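# Swap the gear shaft between the nearer station's centres

## Task

Remove the gear shaft currently held between the centres of the closer station and set it down on the bench surface. Then fit the second gear shaft between those same centres so that its gear meshes with the master gear, and release it at the end.

## Robot and tools

Robot: two 6-joint arms named left_arm and right_arm, each ending in a two-finger parallel gripper. Scene frame: origin on the table top midway between the arms, +x out across the table, +z up, and left_arm sits on the +y side. The names left and right refer to the arms, not to sides of any picture. Base roots in the scene frame: left_arm at (-0.015, +0.295, 0) m, quat_wxyz (+1.000, 0, 0, -0.018); right_arm at (-0.007, -0.292, 0) m, quat_wxyz (+0.999, 0, 0, -0.051).

Gripper geometry: the fingers extend along the gripper's +z axis and close along its y axis. The reported end_effector_position is the midpoint between the finger pads, roughly 1 cm short of the fingertips. A wrist camera is mounted on each hand and takes up some room near it.

execute_actions takes "actions", a list holding one item or nothing, plus an optional "pictures" boolean. An empty list sends nothing and returns the current state with images. A motion item is {"rows": [...], "steps": n}, with n from 3 to 15 (default 15), each step lasting 1/30 s. "rows" holds 1 to 15 rows; each row drives one step, and if there are fewer rows than steps, the final row is held for the rest. Each row is one flat list of exactly 14 numbers covering both arms, even if only one moves: left_arm waist, shoulder, elbow, wrist pitch, wrist yaw, wrist roll, opening, then right_arm in the same seven-number order. The six joint numbers are absolute target angles in radians (not offsets), on the same scale as the Joint positions line. Stated ranges per arm: waist -2.618 to 3.054, shoulder 0.000 to 3.142, elbow 0.000 to 3.142, wrist pitch -1.571 to 1.571, wrist yaw -1.571 to 1.571, wrist roll -2.094 to 2.094. A call is rejected, sending nothing, if a target exceeds a range end by over 0.036 rad and is also further out than the last reported angle. True ends may differ by up to 0.036 rad; a target beyond the real end is clipped there, and the result may then say "joint sent to its limit" (possibly about an earlier action). Opening is an absolute value from -1 (closed) to +1 (fully open, pad gap 0.094 m). A wait item is {"steps": n} with no rows, n up to 300; it returns once n steps have passed since the previous result, with your reply time included.

Motion limits: every step, each joint's target is kept within a lead of its measured angle (waist 0.202, shoulder 0.258, elbow 0.238, wrist pitch 0.573, wrist yaw and roll 0.522 rad), and if targets would move the hand over 70 mm from where it is, all joint targets are pulled back proportionally. So big moves need several calls or waits. Between calls the arms keep heading to the last row sent, until everything is nearly still or a step is HELD; after that, only a new action moves them further. Each result is captured 3 steps before the action finishes, and those steps run while you compose the next call.

Results: a state line gives each gripper's end_effector_position (m) and end_effector_quat_wxyz in the scene frame; these are approximate, worse when the arm is stretched. Joint positions and Joint velocities list, per arm, the six joints (rad, rad/s) and then the pad gap (m, m/s). grip_measured is the measured opening on the command scale; each gripper may be off by about 1 mm. Joint torques follow the joint order without the gripper, are never zero in free air, and carry offsets, scaling and noise. "joint command not followed" means a clearance check altered or blocked some joint targets; the rest of the row still ran. HELD marks steps on which your row was partly or wholly not sent. MOTOR HOT appears from 75 °C; at 90 °C that arm halts for 10 s, and at 100 °C it goes limp and falls; such stops show as OVER-TEMPERATURE FAULT. Holding loads, even while you think, heats motors.

Gripping: away from the extremes, fingers go to where grip_measured equals the commanded number. To hold a part, command about 0.03 below the current grip_measured for a firm grasp, less for a gentler one. Pad force tops out near 50 to 62 N (lower on some grippers, and lower on parts under about 2 mm thick), with a short spike at first contact.

zoom_image: {"camera": name, "region": [x0, y0, x1, y1]} in pixels of that camera's last full image, top-left origin, region no bigger than 504 by 504. Cameras: cam_head_left, cam_head_right, cam_high, cam_low, cam_left_wrist, cam_right_wrist, each 504x504. Calibration (intrinsics, distortion, world-to-camera transforms) is supplied and may be slightly off; wrist-camera poses follow reported joints.

read_manual: optional "section" ("licences" only); returns licence text, no motion.

finished_scene: {"scene": number of the current scene}; ends and grades it, cannot be undone. The goal must hold at that moment and stay that way.

Avoid: knocking or placing anything off the table (fails the task), dropping or letting parts slip, slamming or pushing hard, letting the two arms collide or press together, and overheating motors. Loose objects can occasionally get a brief push from outside; recheck before finishing. Replying without a tool call ends everything.

Each tool is called after "Emit:" by a JSON object that holds its "api" and its "payload".

## Session

Emit:
{"api": "execute_actions", "payload": {"actions": []}}

Scene clock: 0.00 s of 6800.00 s.
left_arm: end_effector_position=(+0.2999, +0.5071, +0.3016) grip_measured=+1.000 end_effector_quat_wxyz=(+0.278, +0.109, +0.954, +0.023) | right_arm: end_effector_position=(+0.2204, -0.2702, +0.1802) grip_measured=+1.000 end_effector_quat_wxyz=(+0.198, +0.113, +0.967, +0.117)
Joint positions: left_arm=[ 0.808  1.757  2.097 -1.497  0.397  0.916  0.094] | right_arm=[ 0.028  1.019  1.021 -1.158 -0.212  0.203  0.094]
Joint velocities: left_arm=[-0.017 -0.002 -0.017 -0.022  0.022 -0.066  0.   ] | right_arm=[-0.017 -0.002  0.007 -0.037 -0.066 -0.11   0.   ]
Joint torques (N m, as the arm reports them, + toward a larger angle): no reading
Motor temperatures (°C, as the motors report them): left_arm=[25 27 24 26 28 27] | right_arm=[24 25 28 28 27 25]

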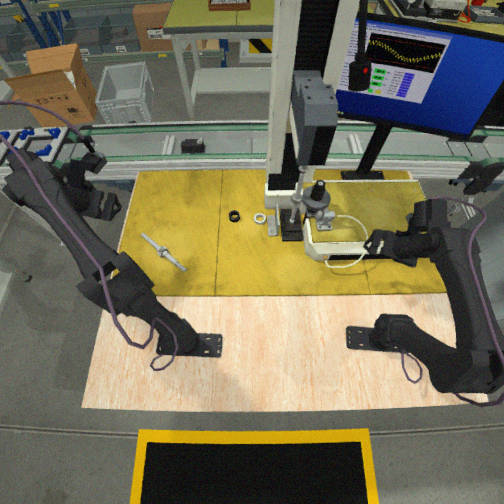

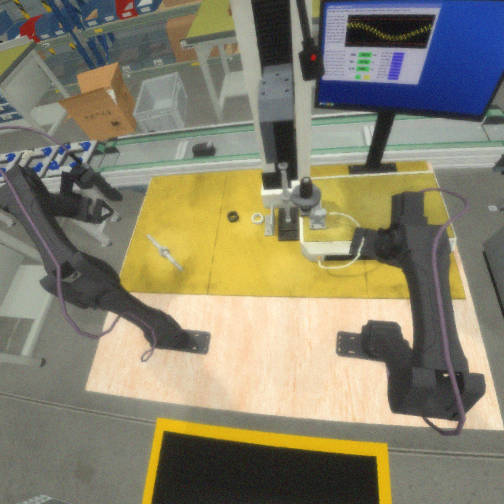

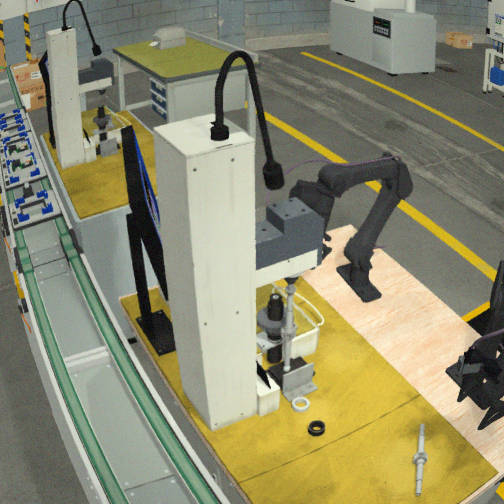

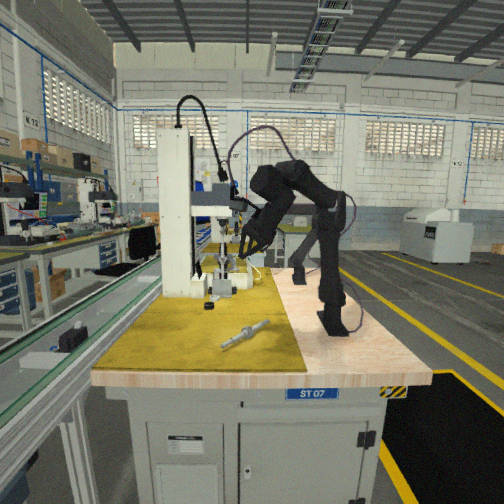

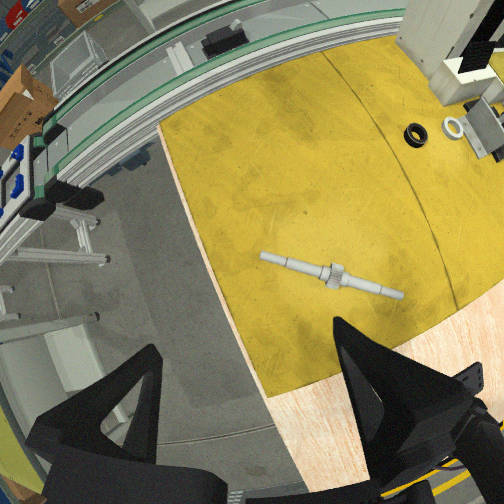

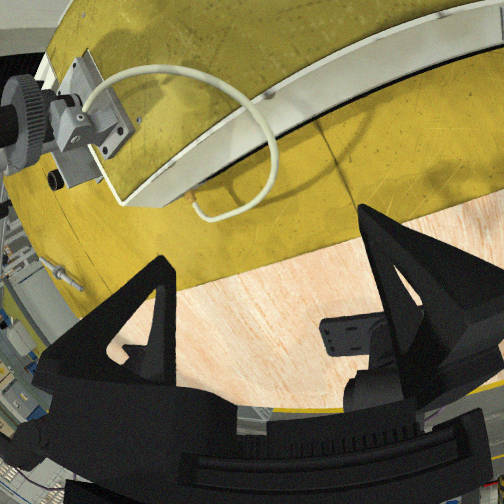

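Emit:
{"api": "zoom_image", "payload": {"camera": "cam_high", "region": [220, 190, 440, 420]}}

Emit:
{"api": "zoom_image", "payload": {"camera": "cam_low", "region": [150, 170, 300, 320]}}

Emit:
{"api": "zoom_image", "payload": {"camera": "cam_head_right", "region": [220, 130, 360, 270]}}

Region (220, 190, 440, 420) of cam_high's 504x504 image, scaled by 2.191, with more detail than that image has; it fills the left 482 columns of this view, and the rest is white.

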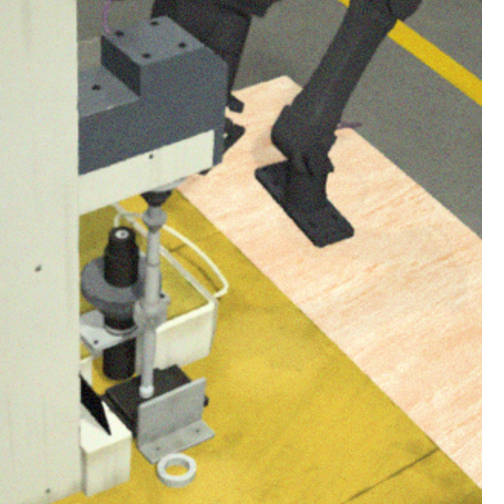

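Region (150, 170, 300, 320) of cam_low's 504x504 image, scaled by 3.360, with more detail than that image has.

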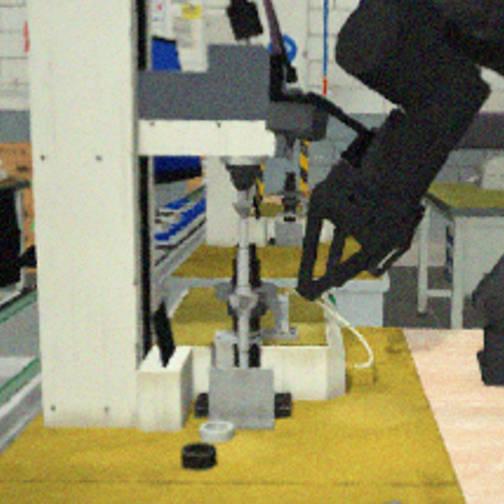

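Region (220, 130, 360, 270) of cam_head_right's 504x504 image, scaled by 3.600, with more detail than that image has.

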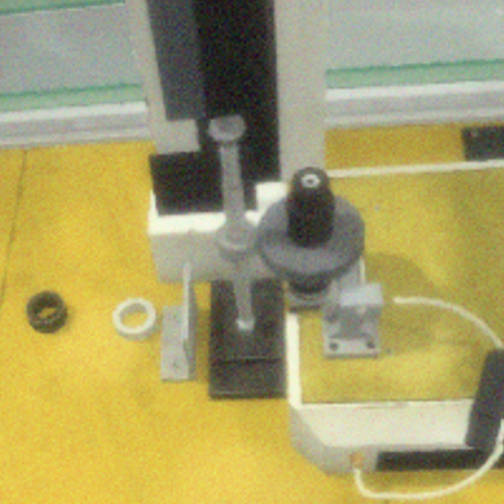

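Emit:
{"api": "execute_actions", "payload": {"actions": [{"rows":[[-0.693,1.379,0.512,0.867,0,0,0,0.028,1.019,1.021,-1.158,-0.212,0.203,1]]}]}}

Emit:
{"api": "execute_actions", "payload": {"actions": [{"steps":120}], "pictures": true}}

Scene clock: 0.70 s of 6800.00 s.
left_arm: end_effector_position=(+0.4337, +0.3022, +0.3113) grip_measured=+0.001 end_effector_quat_wxyz=(+0.566, +0.048, +0.823, +0.027) | right_arm: end_effector_position=(+0.2204, -0.2702, +0.1802) grip_measured=+1.000 end_effector_quat_wxyz=(+0.198, +0.113, +0.967, +0.117)
Joint positions: left_arm=[ 0.065  1.365  1.217 -0.219  0.037  0.119  0.047] | right_arm=[ 0.028  1.019  1.021 -1.158 -0.212  0.203  0.094]
Joint velocities: left_arm=[-1.839  0.095 -2.195  3.172 -0.198 -0.711 -0.001] | right_arm=[ 0.002  0.002 -0.002 -0.022 -0.022 -0.007  0.   ]
Joint torques (N m, as the arm reports them, + toward a larger angle): left_arm=[-0.95 -6.39  5.95  1.51  0.04 -0.07] | right_arm=[-0.03 -2.13  7.43  1.25 -0.14  0.02]
Motor temperatures (°C, as the motors report them): left_arm=[25 27 24 26 28 27] | right_arm=[24 25 28 28 27 25]
Steps of this call (steps 1 to 9: nothing new was sent; steps 10 to 21: the first 12 steps of this action). Readings (joint positions):
10: left_arm=[0.784 1.721 2.042 -1.415 0.334 0.839] | right_arm=[0.028 1.019 1.021 -1.158 -0.212 0.203]
11: left_arm=[0.740 1.665 1.949 -1.298 0.258 0.746] | right_arm=[0.028 1.019 1.021 -1.158 -0.212 0.203]
13: left_arm=[0.619 1.552 1.794 -1.110 0.172 0.578] | right_arm=[0.028 1.019 1.021 -1.158 -0.212 0.203]
17: left_arm=[0.332 1.374 1.492 -0.663 0.075 0.256] | right_arm=[0.028 1.019 1.021 -1.158 -0.212 0.203]
21: the state above

Scene clock: 4.70 s of 6800.00 s.
left_arm: end_effector_position=(+0.2960, +0.0103, +0.2200) grip_measured=+0.001 end_effector_quat_wxyz=(+0.651, +0.265, +0.665, -0.252) | right_arm: end_effector_position=(+0.2204, -0.2702, +0.1802) grip_measured=+1.000 end_effector_quat_wxyz=(+0.198, +0.113, +0.967, +0.117)
Joint positions: left_arm=[-0.702  1.387  0.5    0.863  0.012  0.01   0.047] | right_arm=[ 0.028  1.019  1.021 -1.158 -0.212  0.203  0.094]
Joint velocities: left_arm=[ 0.007 -0.007 -0.002  0.066 -0.007  0.022  0.001] | right_arm=[ 0.007 -0.002 -0.002  0.022 -0.007  0.037  0.   ]
Joint torques (N m, as the arm reports them, + toward a larger angle): left_arm=[ 0.78 -6.66  6.74  2.18 -0.14 -0.08] | right_arm=[-0.02 -2.14  7.43  1.24 -0.14  0.02]
Motor temperatures (°C, as the motors report them): left_arm=[25 27 25 28 28 27] | right_arm=[24 25 29 29 27 25]
Kept back: nothing.
Steps of this call (steps 1 to 3: the last 3 steps of your previous action; steps 4 to 45: the robot went on to your last target; steps 46 to 90: nothing new was sent; then 1.00 s passed at rest). Readings (joint positions):
1: left_arm=[-0.001 1.368 1.141 -0.112 0.031 0.099] | right_arm=[0.028 1.019 1.021 -1.158 -0.212 0.203]
2: left_arm=[-0.069 1.372 1.063 -0.005 0.026 0.082] | right_arm=[0.028 1.019 1.021 -1.158 -0.212 0.203]
4: left_arm=[-0.207 1.379 0.904 0.206 0.019 0.058] | right_arm=[0.028 1.019 1.021 -1.158 -0.212 0.203]
8: left_arm=[-0.495 1.382 0.601 0.561 0.012 0.031] | right_arm=[0.028 1.019 1.021 -1.158 -0.212 0.203]
90: the state above
All arms were judged still, so your last target was given up. Only a new action makes them travel on or press farther. Fingers that are still opening or closing keep moving.
camera_calibration (this result's frames):
cam_left_wrist: T_world_to_cam=[[-0.675665, -0.704778, -0.216253, 0.254644], [-0.223346, 0.475249, -0.851032, 0.295736], [0.702562, -0.526713, -0.478518, 0.0187757], [0, 0, 0, 1]] pos_world=[0.224914, 0.0488084, 0.315733]

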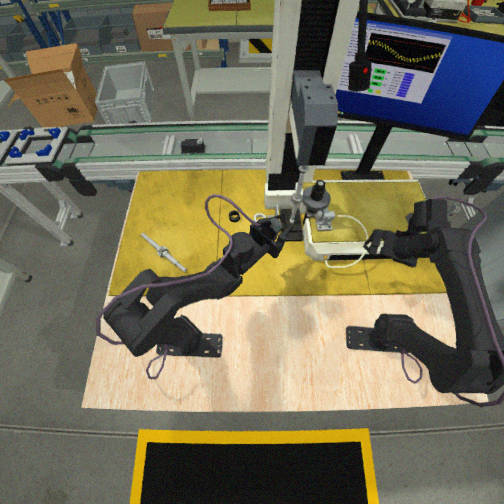

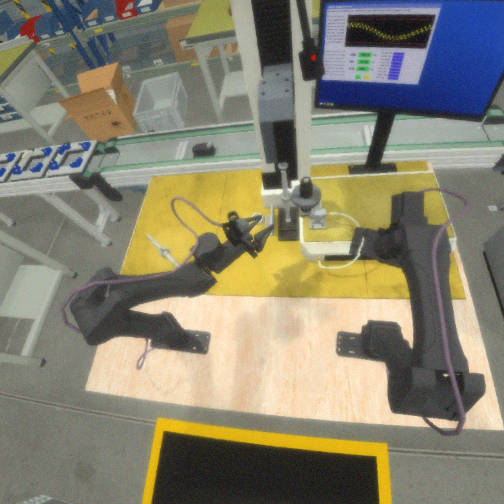

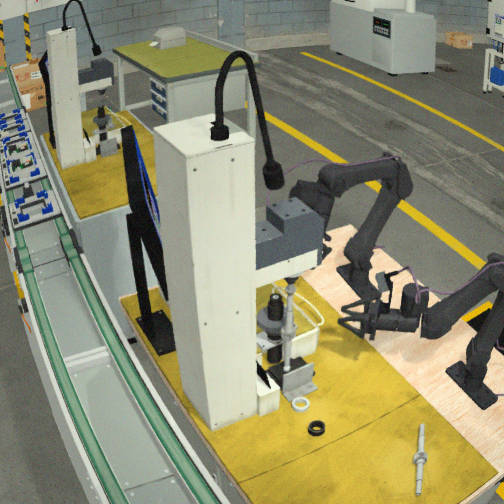

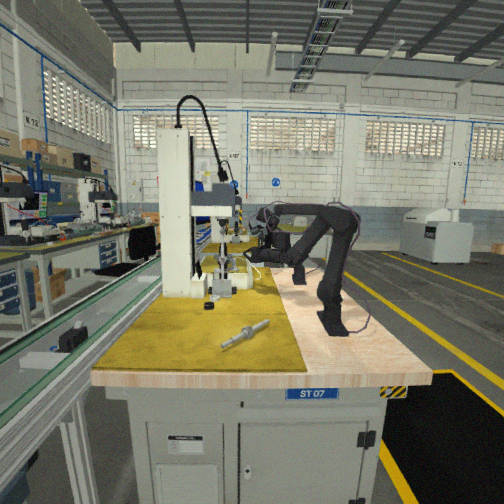

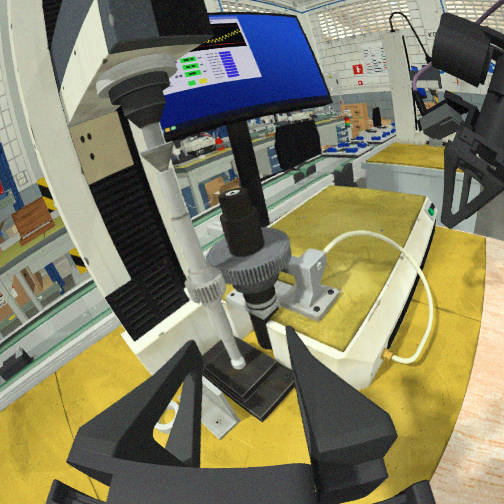

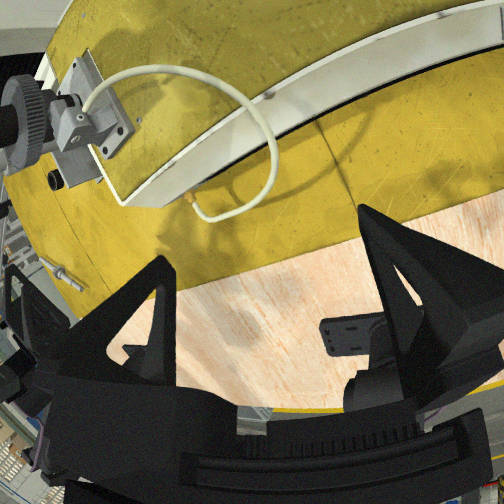

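Emit:
{"api": "execute_actions", "payload": {"actions": [{"rows":[[-0.615,1.45,0.76,0.70,0,0,0,0.028,1.019,1.021,-1.158,-0.212,0.203,1]]}]}}

Emit:
{"api": "execute_actions", "payload": {"actions": [{"steps":30}], "pictures": true}}

Scene clock: 5.23 s of 6800.00 s.
left_arm: end_effector_position=(+0.3523, +0.0128, +0.2834) grip_measured=+0.001 end_effector_quat_wxyz=(+0.686, +0.226, +0.651, -0.231) | right_arm: end_effector_position=(+0.2204, -0.2702, +0.1802) grip_measured=+1.000 end_effector_quat_wxyz=(+0.198, +0.113, +0.967, +0.117)
Joint positions: left_arm=[-0.618  1.448  0.759  0.738  0.006  0.009  0.047] | right_arm=[ 0.028  1.019  1.021 -1.158 -0.212  0.203  0.094]
Joint velocities: left_arm=[-0.007 -0.027 -0.007 -0.051 -0.037  0.081  0.   ] | right_arm=[ 0.002 -0.002 -0.007  0.037  0.037  0.007  0.   ]
Joint torques (N m, as the arm reports them, + toward a larger angle): left_arm=[ 0.22 -7.11  6.49  1.86 -0.07 -0.06] | right_arm=[-0.02 -2.13  7.43  1.24 -0.14  0.01]
Motor temperatures (°C, as the motors report them): left_arm=[25 27 25 28 28 27] | right_arm=[24 25 29 29 27 25]
Steps of this call (steps 1 to 4: nothing new was sent; steps 5 to 16: the first 12 steps of this action). Readings (joint positions):
5: left_arm=[-0.692 1.392 0.527 0.830 0.017 0.010] | right_arm=[0.028 1.019 1.021 -1.158 -0.212 0.203]
6: left_arm=[-0.673 1.414 0.586 0.785 0.017 0.010] | right_arm=[0.028 1.019 1.021 -1.158 -0.212 0.203]
8: left_arm=[-0.635 1.447 0.698 0.755 0.012 0.010] | right_arm=[0.028 1.019 1.021 -1.158 -0.212 0.203]
12: left_arm=[-0.618 1.448 0.759 0.761 0.006 0.009] | right_arm=[0.028 1.019 1.021 -1.158 -0.212 0.203]
16: the state above

Scene clock: 6.23 s of 6800.00 s.
left_arm: end_effector_position=(+0.3524, +0.0127, +0.2803) grip_measured=+0.001 end_effector_quat_wxyz=(+0.682, +0.228, +0.656, -0.230) | right_arm: end_effector_position=(+0.2204, -0.2702, +0.1802) grip_measured=+1.000 end_effector_quat_wxyz=(+0.198, +0.113, +0.967, +0.117)
Joint positions: left_arm=[-0.618  1.448  0.759  0.725  0.006  0.009  0.047] | right_arm=[ 0.028  1.019  1.021 -1.158 -0.212  0.203  0.094]
Joint velocities: left_arm=[ 0.012  0.007  0.012 -0.022 -0.081  0.037 -0.   ] | right_arm=[ 0.012  0.002  0.012 -0.022  0.007  0.022  0.   ]
Joint torques (N m, as the arm reports them, + toward a larger angle): left_arm=[ 0.28 -7.17  6.47  1.85 -0.07 -0.06] | right_arm=[-0.04 -2.14  7.42  1.24 -0.14  0.02]
Motor temperatures (°C, as the motors report them): left_arm=[25 27 25 28 28 27] | right_arm=[24 25 29 29 27 25]
Kept back: nothing.
Steps of this call (steps 1 to 3: the last 3 steps of your previous action; steps 4 to 30: the robot went on to your last target). Readings (joint positions):
1: left_arm=[-0.618 1.448 0.759 0.735 0.006 0.009] | right_arm=[0.028 1.019 1.021 -1.158 -0.212 0.203]
2: left_arm=[-0.618 1.448 0.759 0.733 0.006 0.009] | right_arm=[0.028 1.019 1.021 -1.158 -0.212 0.203]
4: left_arm=[-0.618 1.448 0.759 0.730 0.006 0.009] | right_arm=[0.028 1.019 1.021 -1.158 -0.212 0.203]
8: left_arm=[-0.618 1.448 0.759 0.727 0.006 0.009] | right_arm=[0.028 1.019 1.021 -1.158 -0.212 0.203]
30: the state above
All arms were judged still, so your last target was given up. Only a new action makes them travel on or press farther. Fingers that are still opening or closing keep moving.
camera_calibration (this result's frames):
cam_left_wrist: T_world_to_cam=[[-0.599513, -0.770633, -0.216122, 0.281493], [-0.223594, 0.420539, -0.879291, 0.367183], [0.768499, -0.478823, -0.424428, -0.0297767], [0, 0, 0, 1]] pos_world=[0.273742, 0.0482555, 0.371059]

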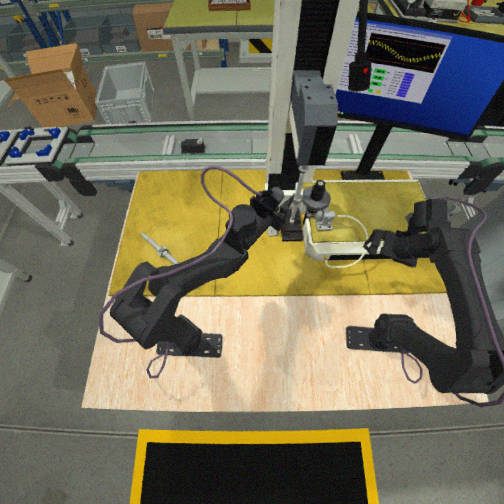

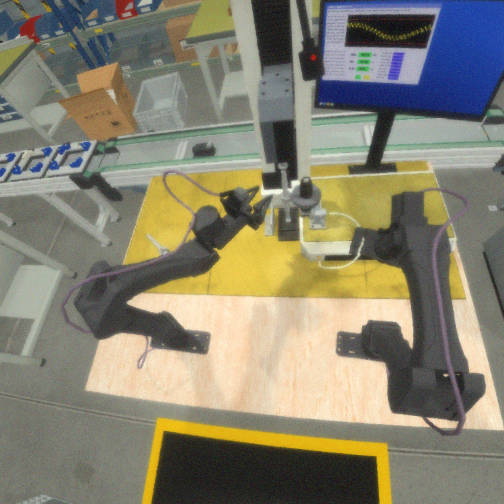

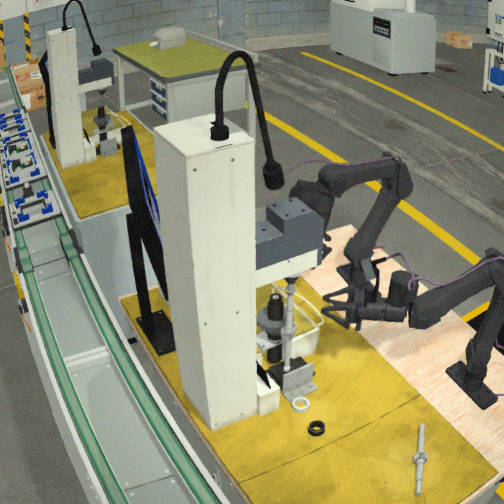

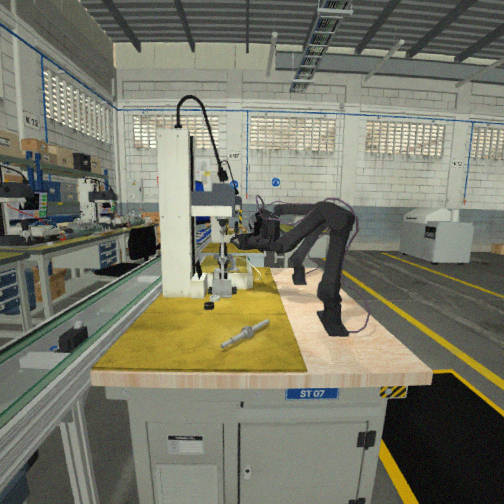

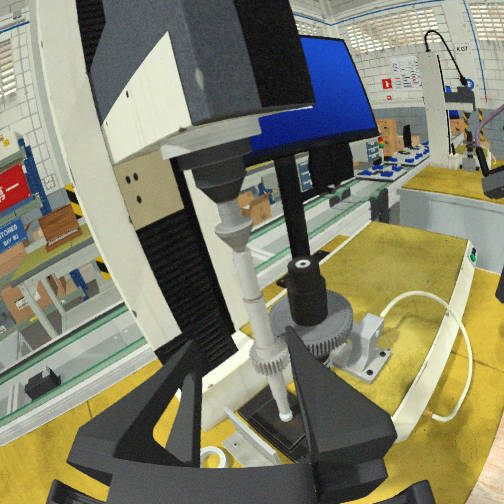

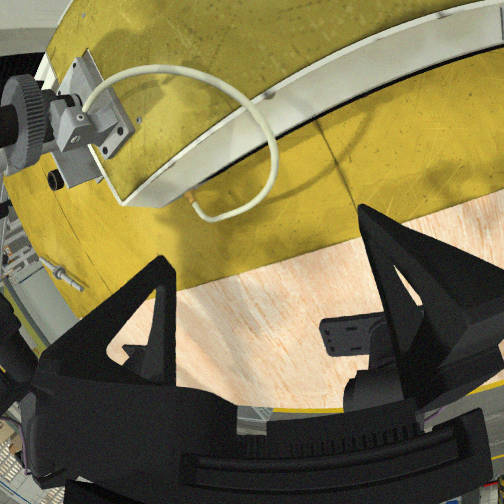

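Emit:
{"api": "execute_actions", "payload": {"actions": [{"rows":[[-0.615,1.55,0.74,0.8,0,0,0,0.028,1.019,1.021,-1.158,-0.212,0.203,1],[-0.615,1.55,0.74,0.8,0,0,0,0.028,1.019,1.021,-1.158,-0.212,0.203,1],[-0.615,1.58,0.76,0.8,0,0,0,0.028,1.019,1.021,-1.158,-0.212,0.203,1],[-0.615,1.61,0.79,0.8,0,0,0,0.028,1.019,1.021,-1.158,-0.212,0.203,1],[-0.615,1.64,0.82,0.8,0,0,0,0.028,1.019,1.021,-1.158,-0.212,0.203,1],[-0.615,1.67,0.86,0.8,0,0,0,0.028,1.019,1.021,-1.158,-0.212,0.203,1],[-0.615,1.7,0.9,0.8,0,0,0,0.028,1.019,1.021,-1.158,-0.212,0.203,1],[-0.615,1.73,0.935,0.8,0,0,0,0.028,1.019,1.021,-1.158,-0.212,0.203,1]]}]}}

Emit:
{"api": "execute_actions", "payload": {"actions": [{"steps":20}], "pictures": true}}

Scene clock: 6.83 s of 6800.00 s.
left_arm: end_effector_position=(+0.3979, -0.0221, +0.2304) grip_measured=+0.001 end_effector_quat_wxyz=(+0.658, +0.236, +0.680, -0.222) | right_arm: end_effector_position=(+0.2204, -0.2702, +0.1802) grip_measured=+1.000 end_effector_quat_wxyz=(+0.198, +0.113, +0.967, +0.117)
Joint positions: left_arm=[-0.618  1.731  0.904  0.79   0.006  0.009  0.047] | right_arm=[ 0.028  1.019  1.021 -1.158 -0.212  0.203  0.094]
Joint velocities: left_arm=[ 0.002  0.012  0.081 -0.066 -0.022 -0.007 -0.   ] | right_arm=[-0.007  0.002  0.002 -0.007 -0.007 -0.007  0.   ]
Joint torques (N m, as the arm reports them, + toward a larger angle): left_arm=[  0.28 -10.46   7.9    2.23  -0.08  -0.06] | right_arm=[-0.03 -2.14  7.44  1.24 -0.14  0.02]
Motor temperatures (°C, as the motors report them): left_arm=[25 27 25 28 28 27] | right_arm=[24 25 29 29 27 25]
Steps of this call (steps 1 to 6: nothing new was sent; steps 7 to 18: the first 12 steps of this action). Readings (joint positions):
7: left_arm=[-0.618 1.457 0.759 0.739 0.006 0.009] | right_arm=[0.028 1.019 1.021 -1.158 -0.212 0.203]
8: left_arm=[-0.618 1.474 0.759 0.765 0.006 0.009] | right_arm=[0.028 1.019 1.021 -1.158 -0.212 0.203]
10: left_arm=[-0.618 1.522 0.761 0.789 0.006 0.009] | right_arm=[0.028 1.019 1.021 -1.158 -0.212 0.203]
14: left_arm=[-0.618 1.669 0.841 0.790 0.006 0.009] | right_arm=[0.028 1.019 1.021 -1.158 -0.212 0.203]
18: the state above

Scene clock: 7.50 s of 6800.00 s.
left_arm: end_effector_position=(+0.3988, -0.0228, +0.2355) grip_measured=+0.001 end_effector_quat_wxyz=(+0.662, +0.235, +0.675, -0.223) | right_arm: end_effector_position=(+0.2204, -0.2702, +0.1802) grip_measured=+1.000 end_effector_quat_wxyz=(+0.198, +0.113, +0.967, +0.117)
Joint positions: left_arm=[-0.618  1.731  0.911  0.798  0.006  0.009  0.047] | right_arm=[ 0.028  1.019  1.021 -1.158 -0.212  0.203  0.094]
Joint velocities: left_arm=[-0.022  0.007  0.007  0.007  0.022  0.022  0.   ] | right_arm=[-0.007  0.002  0.017 -0.022  0.022 -0.037  0.   ]
Joint torques (N m, as the arm reports them, + toward a larger angle): left_arm=[  0.26 -10.37   7.68   2.16  -0.07  -0.06] | right_arm=[-0.02 -2.13  7.42  1.24 -0.15  0.02]
Motor temperatures (°C, as the motors report them): left_arm=[25 27 25 29 28 27] | right_arm=[24 25 29 29 27 25]
Kept back: nothing.
Steps of this call (steps 1 to 3: the last 3 steps of your previous action; steps 4 to 15: the robot went on to your last target; steps 16 to 20: nothing new was sent). Readings (joint positions):
1: left_arm=[-0.618 1.731 0.906 0.792 0.006 0.009] | right_arm=[0.028 1.019 1.021 -1.158 -0.212 0.203]
2: left_arm=[-0.618 1.731 0.909 0.795 0.006 0.009] | right_arm=[0.028 1.019 1.021 -1.158 -0.212 0.203]
4: left_arm=[-0.618 1.731 0.911 0.797 0.006 0.009] | right_arm=[0.028 1.019 1.021 -1.158 -0.212 0.203]
8: left_arm=[-0.618 1.731 0.911 0.798 0.006 0.009] | right_arm=[0.028 1.019 1.021 -1.158 -0.212 0.203]
20: the state above
All arms were judged still, so your last target was given up. Only a new action makes them travel on or press farther. Fingers that are still opening or closing keep moving.
camera_calibration (this result's frames):
cam_left_wrist: T_world_to_cam=[[-0.609575, -0.762923, -0.215328, 0.276233], [-0.26398, 0.451485, -0.852336, 0.36356], [0.747484, -0.46272, -0.476611, -0.0803721], [0, 0, 0, 1]] pos_world=[0.324434, 0.00941301, 0.331049]

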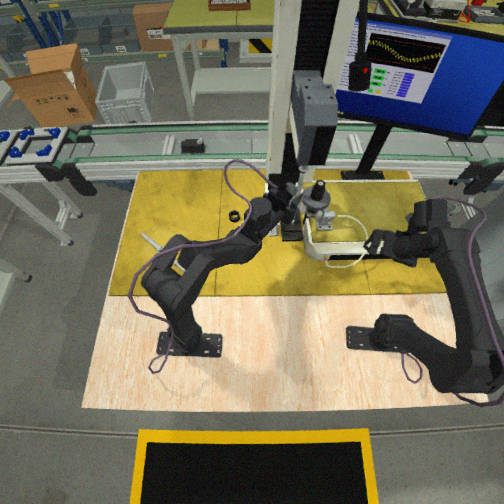

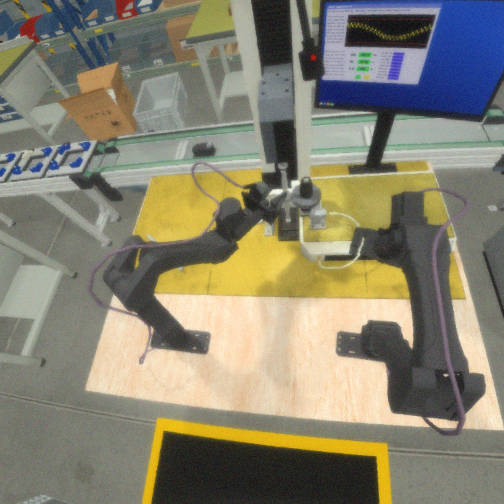

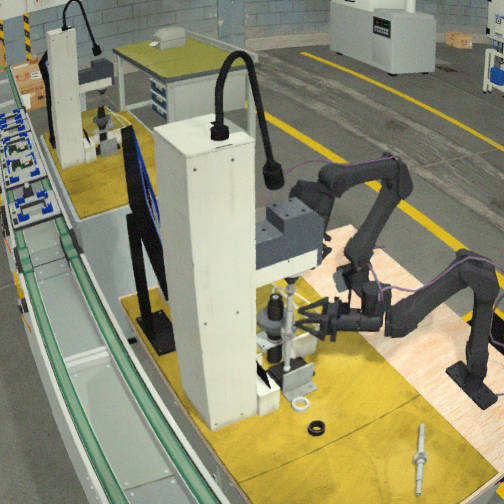

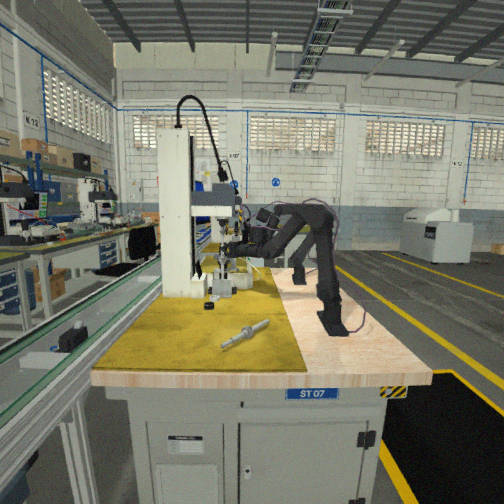

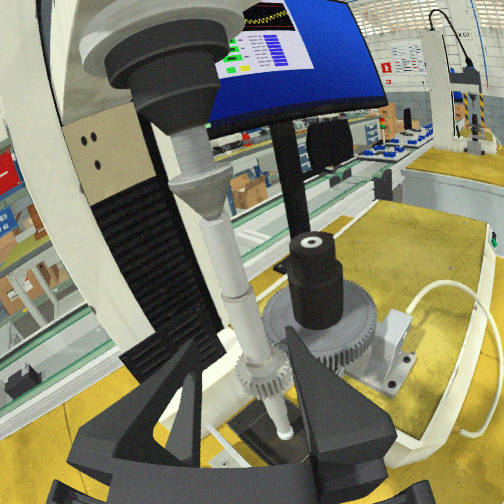

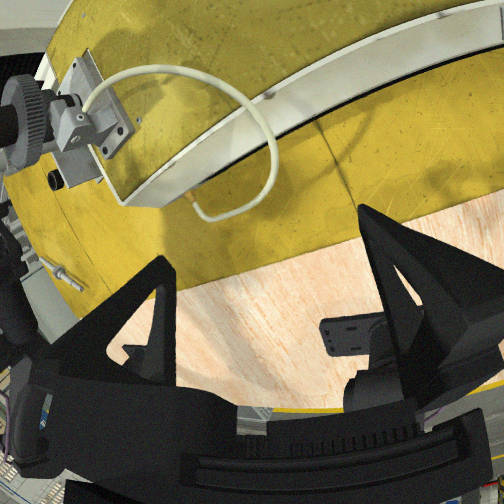

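About 3.5 cm more.

Emit:
{"api": "execute_actions", "payload": {"actions": [{"rows":[[-0.615,1.79,1.02,0.79,0,0,0,0.028,1.019,1.021,-1.158,-0.212,0.203,1],[-0.615,1.79,1.02,0.79,0,0,0,0.028,1.019,1.021,-1.158,-0.212,0.203,1],[-0.615,1.79,1.02,0.79,0,0,0,0.028,1.019,1.021,-1.158,-0.212,0.203,1],[-0.615,1.84,1.10,0.77,0,0,0,0.028,1.019,1.021,-1.158,-0.212,0.203,1]]}]}}

Emit:
{"api": "execute_actions", "payload": {"actions": [{"steps":15}], "pictures": true}}

Scene clock: 8.00 s of 6800.00 s.
left_arm: end_effector_position=(+0.4249, -0.0428, +0.2666) grip_measured=+0.001 end_effector_quat_wxyz=(+0.687, +0.226, +0.651, -0.232) | right_arm: end_effector_position=(+0.2204, -0.2702, +0.1802) grip_measured=+1.000 end_effector_quat_wxyz=(+0.198, +0.113, +0.967, +0.117)
Joint positions: left_arm=[-0.618  1.819  1.08   0.79   0.006  0.009  0.047] | right_arm=[ 0.028  1.019  1.021 -1.158 -0.212  0.203  0.094]
Joint velocities: left_arm=[ 0.007 -0.022  0.007  0.007 -0.051 -0.081 -0.001] | right_arm=[ 0.002 -0.002  0.002 -0.007 -0.037  0.007  0.   ]
Joint torques (N m, as the arm reports them, + toward a larger angle): left_arm=[ 0.34 -9.58  7.74  1.9  -0.07 -0.07] | right_arm=[-0.02 -2.15  7.43  1.24 -0.14  0.02]
Motor temperatures (°C, as the motors report them): left_arm=[25 27 25 29 28 27] | right_arm=[24 25 29 29 27 25]
Steps of this call (steps 1 to 3: nothing new was sent; steps 4 to 15: the first 12 steps of this action). Readings (joint positions):
4: left_arm=[-0.618 1.736 0.922 0.795 0.006 0.009] | right_arm=[0.028 1.019 1.021 -1.158 -0.212 0.203]
5: left_arm=[-0.618 1.751 0.946 0.794 0.006 0.009] | right_arm=[0.028 1.019 1.021 -1.158 -0.212 0.203]
7: left_arm=[-0.618 1.777 0.997 0.791 0.006 0.009] | right_arm=[0.028 1.019 1.021 -1.158 -0.212 0.203]
11: left_arm=[-0.618 1.819 1.079 0.790 0.006 0.009] | right_arm=[0.028 1.019 1.021 -1.158 -0.212 0.203]
15: the state above

Scene clock: 8.50 s of 6800.00 s.
left_arm: end_effector_position=(+0.4249, -0.0428, +0.2666) grip_measured=+0.001 end_effector_quat_wxyz=(+0.687, +0.226, +0.651, -0.232) | right_arm: end_effector_position=(+0.2204, -0.2702, +0.1802) grip_measured=+1.000 end_effector_quat_wxyz=(+0.198, +0.113, +0.967, +0.117)
Joint positions: left_arm=[-0.618  1.819  1.08   0.79   0.006  0.009  0.047] | right_arm=[ 0.028  1.019  1.021 -1.158 -0.212  0.203  0.094]
Joint velocities: left_arm=[-0.017 -0.022 -0.002 -0.007 -0.022  0.007 -0.   ] | right_arm=[-0.027 -0.007  0.002 -0.022  0.022  0.081  0.   ]
Joint torques (N m, as the arm reports them, + toward a larger angle): left_arm=[ 0.28 -9.74  7.73  1.93 -0.07 -0.07] | right_arm=[-0.03 -2.15  7.44  1.25 -0.14  0.02]
Motor temperatures (°C, as the motors report them): left_arm=[25 27 25 29 28 27] | right_arm=[24 25 29 29 27 25]
Kept back: nothing.
Steps of this call (steps 1 to 3: the last 3 steps of your previous action; steps 4 to 15: the robot went on to your last target). Readings (joint positions):
1: left_arm=[-0.618 1.819 1.080 0.790 0.006 0.009] | right_arm=[0.028 1.019 1.021 -1.158 -0.212 0.203]
2: left_arm=[-0.618 1.819 1.080 0.790 0.006 0.009] | right_arm=[0.028 1.019 1.021 -1.158 -0.212 0.203]
4: left_arm=[-0.618 1.819 1.080 0.790 0.006 0.009] | right_arm=[0.028 1.019 1.021 -1.158 -0.212 0.203]
8: left_arm=[-0.618 1.819 1.080 0.790 0.006 0.009] | right_arm=[0.028 1.019 1.021 -1.158 -0.212 0.203]
15: the state above
All arms were judged still, so your last target was given up. Only a new action makes them travel on or press farther. Fingers that are still opening or closing keep moving.
camera_calibration (this result's frames):
cam_left_wrist: T_world_to_cam=[[-0.597025, -0.772539, -0.216203, 0.27807], [-0.213441, 0.412759, -0.885479, 0.391715], [0.773307, -0.482507, -0.411319, -0.1236], [0, 0, 0, 1]] pos_world=[0.345204, -0.00650171, 0.356135]

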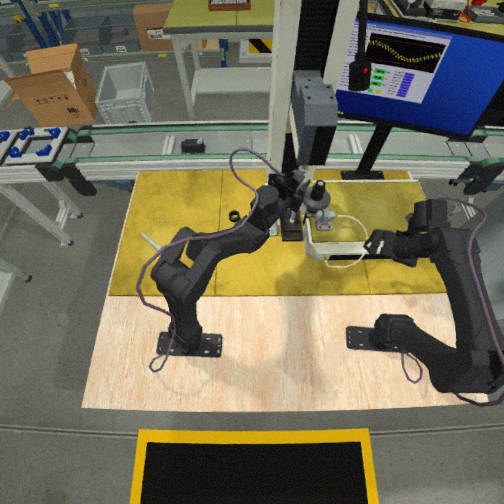

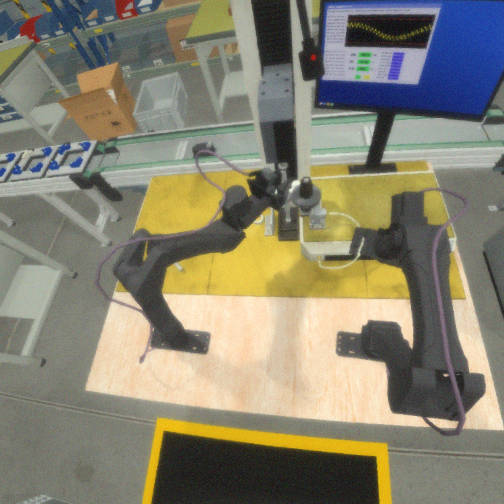

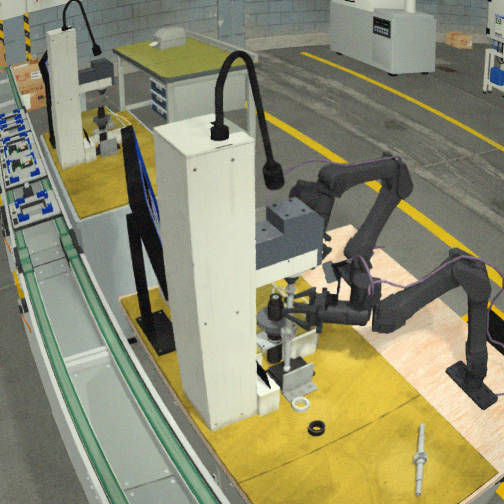

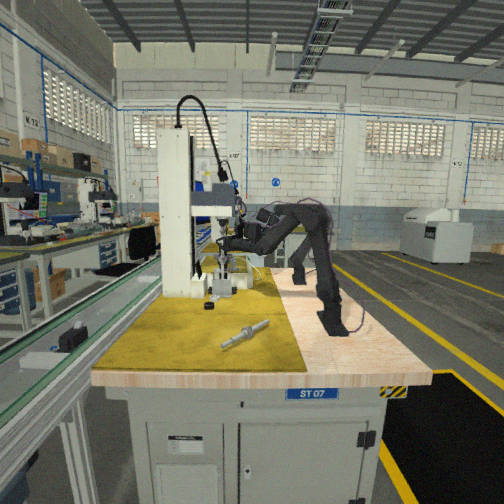

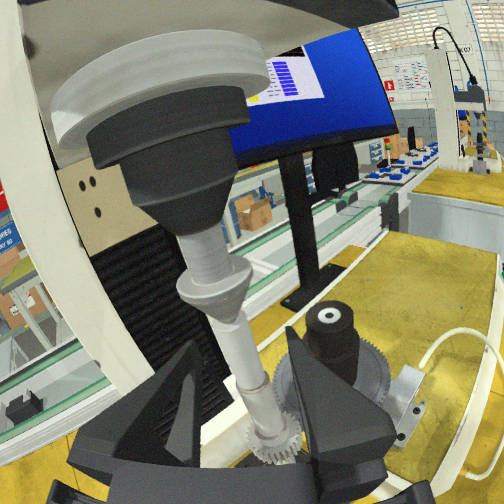

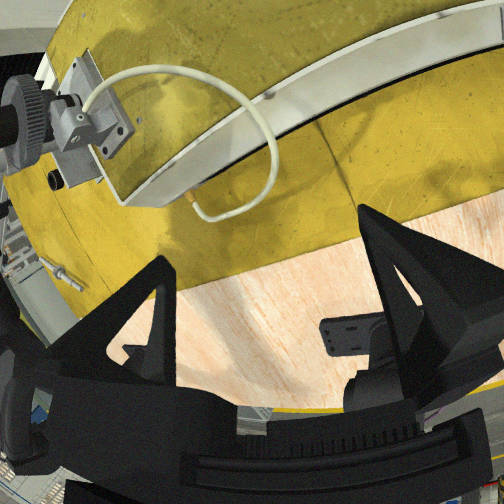

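Lower a bit, close.

Emit:
{"api": "execute_actions", "payload": {"actions": [{"rows":[[-0.615,1.87,1.08,0.77,0,0,0,0.028,1.019,1.021,-1.158,-0.212,0.203,1]]}]}}

Emit:
{"api": "execute_actions", "payload": {"actions": [{"rows":[[-0.615,1.87,1.08,0.77,0,0,-1,0.028,1.019,1.021,-1.158,-0.212,0.203,1]]}]}}

Emit:
{"api": "execute_actions", "payload": {"actions": [{"rows":[[-0.615,1.80,1.14,0.70,0,0,-1,0.028,1.019,1.021,-1.158,-0.212,0.203,1]]}], "pictures": true}}

Scene clock: 9.00 s of 6800.00 s.
left_arm: end_effector_position=(+0.4292, -0.0461, +0.2446) grip_measured=+0.001 end_effector_quat_wxyz=(+0.673, +0.231, +0.665, -0.227) | right_arm: end_effector_position=(+0.2204, -0.2702, +0.1802) grip_measured=+1.000 end_effector_quat_wxyz=(+0.198, +0.113, +0.967, +0.117)
Joint positions: left_arm=[-0.618  1.858  1.08   0.785  0.006  0.009  0.047] | right_arm=[ 0.028  1.019  1.021 -1.158 -0.212  0.203  0.094]
Joint velocities: left_arm=[ 0.007 -0.002 -0.007  0.022  0.007 -0.007  0.   ] | right_arm=[ 0.002  0.002  0.017 -0.051 -0.022  0.037  0.   ]
Joint torques (N m, as the arm reports them, + toward a larger angle): left_arm=[  0.27 -10.8    6.19   1.94  -0.07  -0.07] | right_arm=[-0.01 -2.14  7.44  1.25 -0.14  0.01]
Motor temperatures (°C, as the motors report them): left_arm=[25 27 25 29 28 27] | right_arm=[24 25 29 29 27 25]
Steps of this call (steps 1 to 3: nothing new was sent; steps 4 to 15: the first 12 steps of this action). Readings (joint positions):
4: left_arm=[-0.618 1.822 1.080 0.790 0.006 0.009] | right_arm=[0.028 1.019 1.021 -1.158 -0.212 0.203]
5: left_arm=[-0.618 1.825 1.080 0.792 0.006 0.009] | right_arm=[0.028 1.019 1.021 -1.158 -0.212 0.203]
7: left_arm=[-0.618 1.838 1.080 0.792 0.006 0.009] | right_arm=[0.028 1.019 1.021 -1.158 -0.212 0.203]
11: left_arm=[-0.618 1.857 1.080 0.787 0.006 0.009] | right_arm=[0.028 1.019 1.021 -1.158 -0.212 0.203]
15: the state above

Scene clock: 9.50 s of 6800.00 s.
left_arm: end_effector_position=(+0.4274, -0.0485, +0.2443) grip_measured=-0.668 end_effector_quat_wxyz=(+0.670, +0.231, +0.666, -0.234) | right_arm: end_effector_position=(+0.2204, -0.2702, +0.1802) grip_measured=+1.000 end_effector_quat_wxyz=(+0.198, +0.113, +0.967, +0.117)
Joint positions: left_arm=[-0.621  1.859  1.08   0.786  0.013 -0.003  0.016] | right_arm=[ 0.028  1.019  1.021 -1.158 -0.212  0.203  0.094]
Joint velocities: left_arm=[ 0.007 -0.012 -0.012  0.051 -0.022 -0.007 -0.001] | right_arm=[-0.012 -0.007 -0.007 -0.007 -0.007 -0.037  0.   ]
Joint torques (N m, as the arm reports them, + toward a larger angle): left_arm=[  0.53 -10.89   6.2    1.96  -0.15   0.05] | right_arm=[-0.01 -2.15  7.42  1.24 -0.14  0.02]
Motor temperatures (°C, as the motors report them): left_arm=[25 27 25 29 28 27] | right_arm=[24 25 29 29 27 25]
Steps of this call (steps 1 to 3: the last 3 steps of your previous action; steps 4 to 15: the first 12 steps of this action). Readings (joint positions):
4: left_arm=[-0.618 1.858 1.080 0.785 0.006 0.009] | right_arm=[0.028 1.019 1.021 -1.158 -0.212 0.203]
5: left_arm=[-0.618 1.858 1.080 0.785 0.006 0.009] | right_arm=[0.028 1.019 1.021 -1.158 -0.212 0.203]
7: left_arm=[-0.621 1.859 1.080 0.786 0.013 -0.001] | right_arm=[0.028 1.019 1.021 -1.158 -0.212 0.203]
11: left_arm=[-0.621 1.859 1.080 0.786 0.013 -0.003] | right_arm=[0.028 1.019 1.021 -1.158 -0.212 0.203]
15: the state above

Scene clock: 10.00 s of 6800.00 s.
left_arm: end_effector_position=(+0.4278, -0.0487, +0.2448) grip_measured=-0.668 end_effector_quat_wxyz=(+0.656, +0.235, +0.679, -0.230) | right_arm: end_effector_position=(+0.2204, -0.2702, +0.1802) grip_measured=+1.000 end_effector_quat_wxyz=(+0.198, +0.113, +0.967, +0.117)
Joint positions: left_arm=[-0.621  1.84   1.103  0.704  0.013 -0.003  0.016] | right_arm=[ 0.028  1.019  1.021 -1.158 -0.212  0.203  0.094]
Joint velocities: left_arm=[-0.002 -0.012  0.012 -0.022 -0.007 -0.066  0.   ] | right_arm=[ 0.002 -0.007 -0.002 -0.022  0.022  0.022  0.   ]
Joint torques (N m, as the arm reports them, + toward a larger angle): left_arm=[  0.55 -15.43   8.79   2.11  -0.14   0.04] | right_arm=[-0.02 -2.14  7.43  1.24 -0.14  0.01]
Motor temperatures (°C, as the motors report them): left_arm=[25 28 25 29 28 27] | right_arm=[24 25 29 29 27 25]
Steps of this call (steps 1 to 3: the last 3 steps of your previous action; steps 4 to 15: the first 12 steps of this action). Readings (joint positions):
4: left_arm=[-0.621 1.855 1.084 0.777 0.013 -0.003] | right_arm=[0.028 1.019 1.021 -1.158 -0.212 0.203]
5: left_arm=[-0.621 1.850 1.089 0.756 0.013 -0.003] | right_arm=[0.028 1.019 1.021 -1.158 -0.212 0.203]
7: left_arm=[-0.621 1.844 1.097 0.728 0.013 -0.003] | right_arm=[0.028 1.019 1.021 -1.158 -0.212 0.203]
11: left_arm=[-0.621 1.841 1.102 0.708 0.013 -0.003] | right_arm=[0.028 1.019 1.021 -1.158 -0.212 0.203]
15: the state above
camera_calibration (this result's frames):
cam_left_wrist: T_world_to_cam=[[-0.620166, -0.757759, -0.202964, 0.277897], [-0.273109, 0.451098, -0.84966, 0.394083], [0.735395, -0.471499, -0.486707, -0.102394], [0, 0, 0, 1]] pos_world=[0.35527, -0.0154697, 0.341404]

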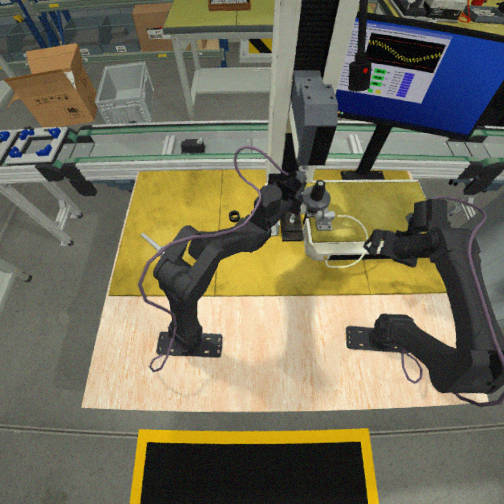

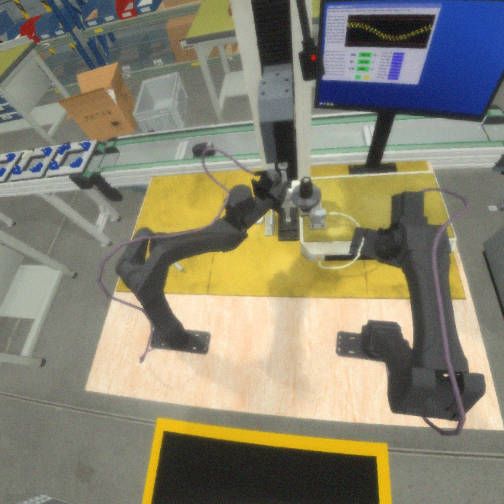

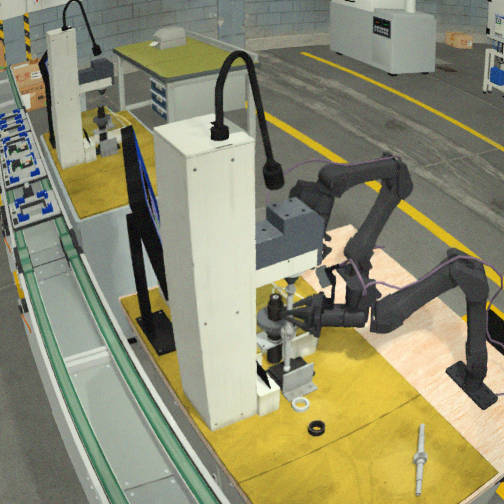

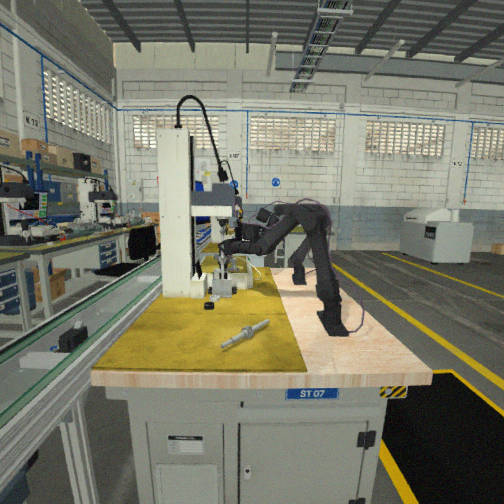

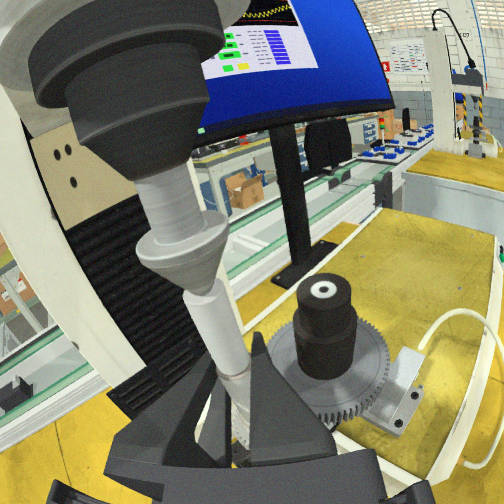

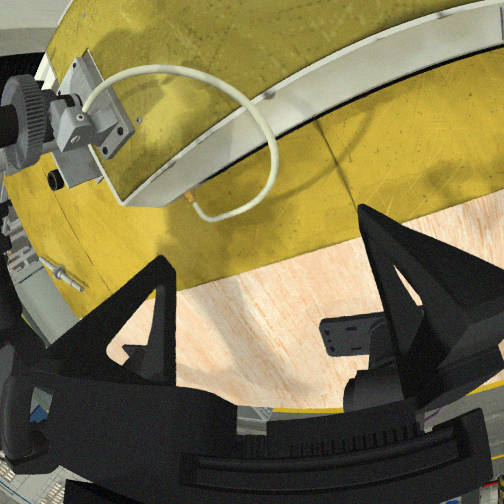

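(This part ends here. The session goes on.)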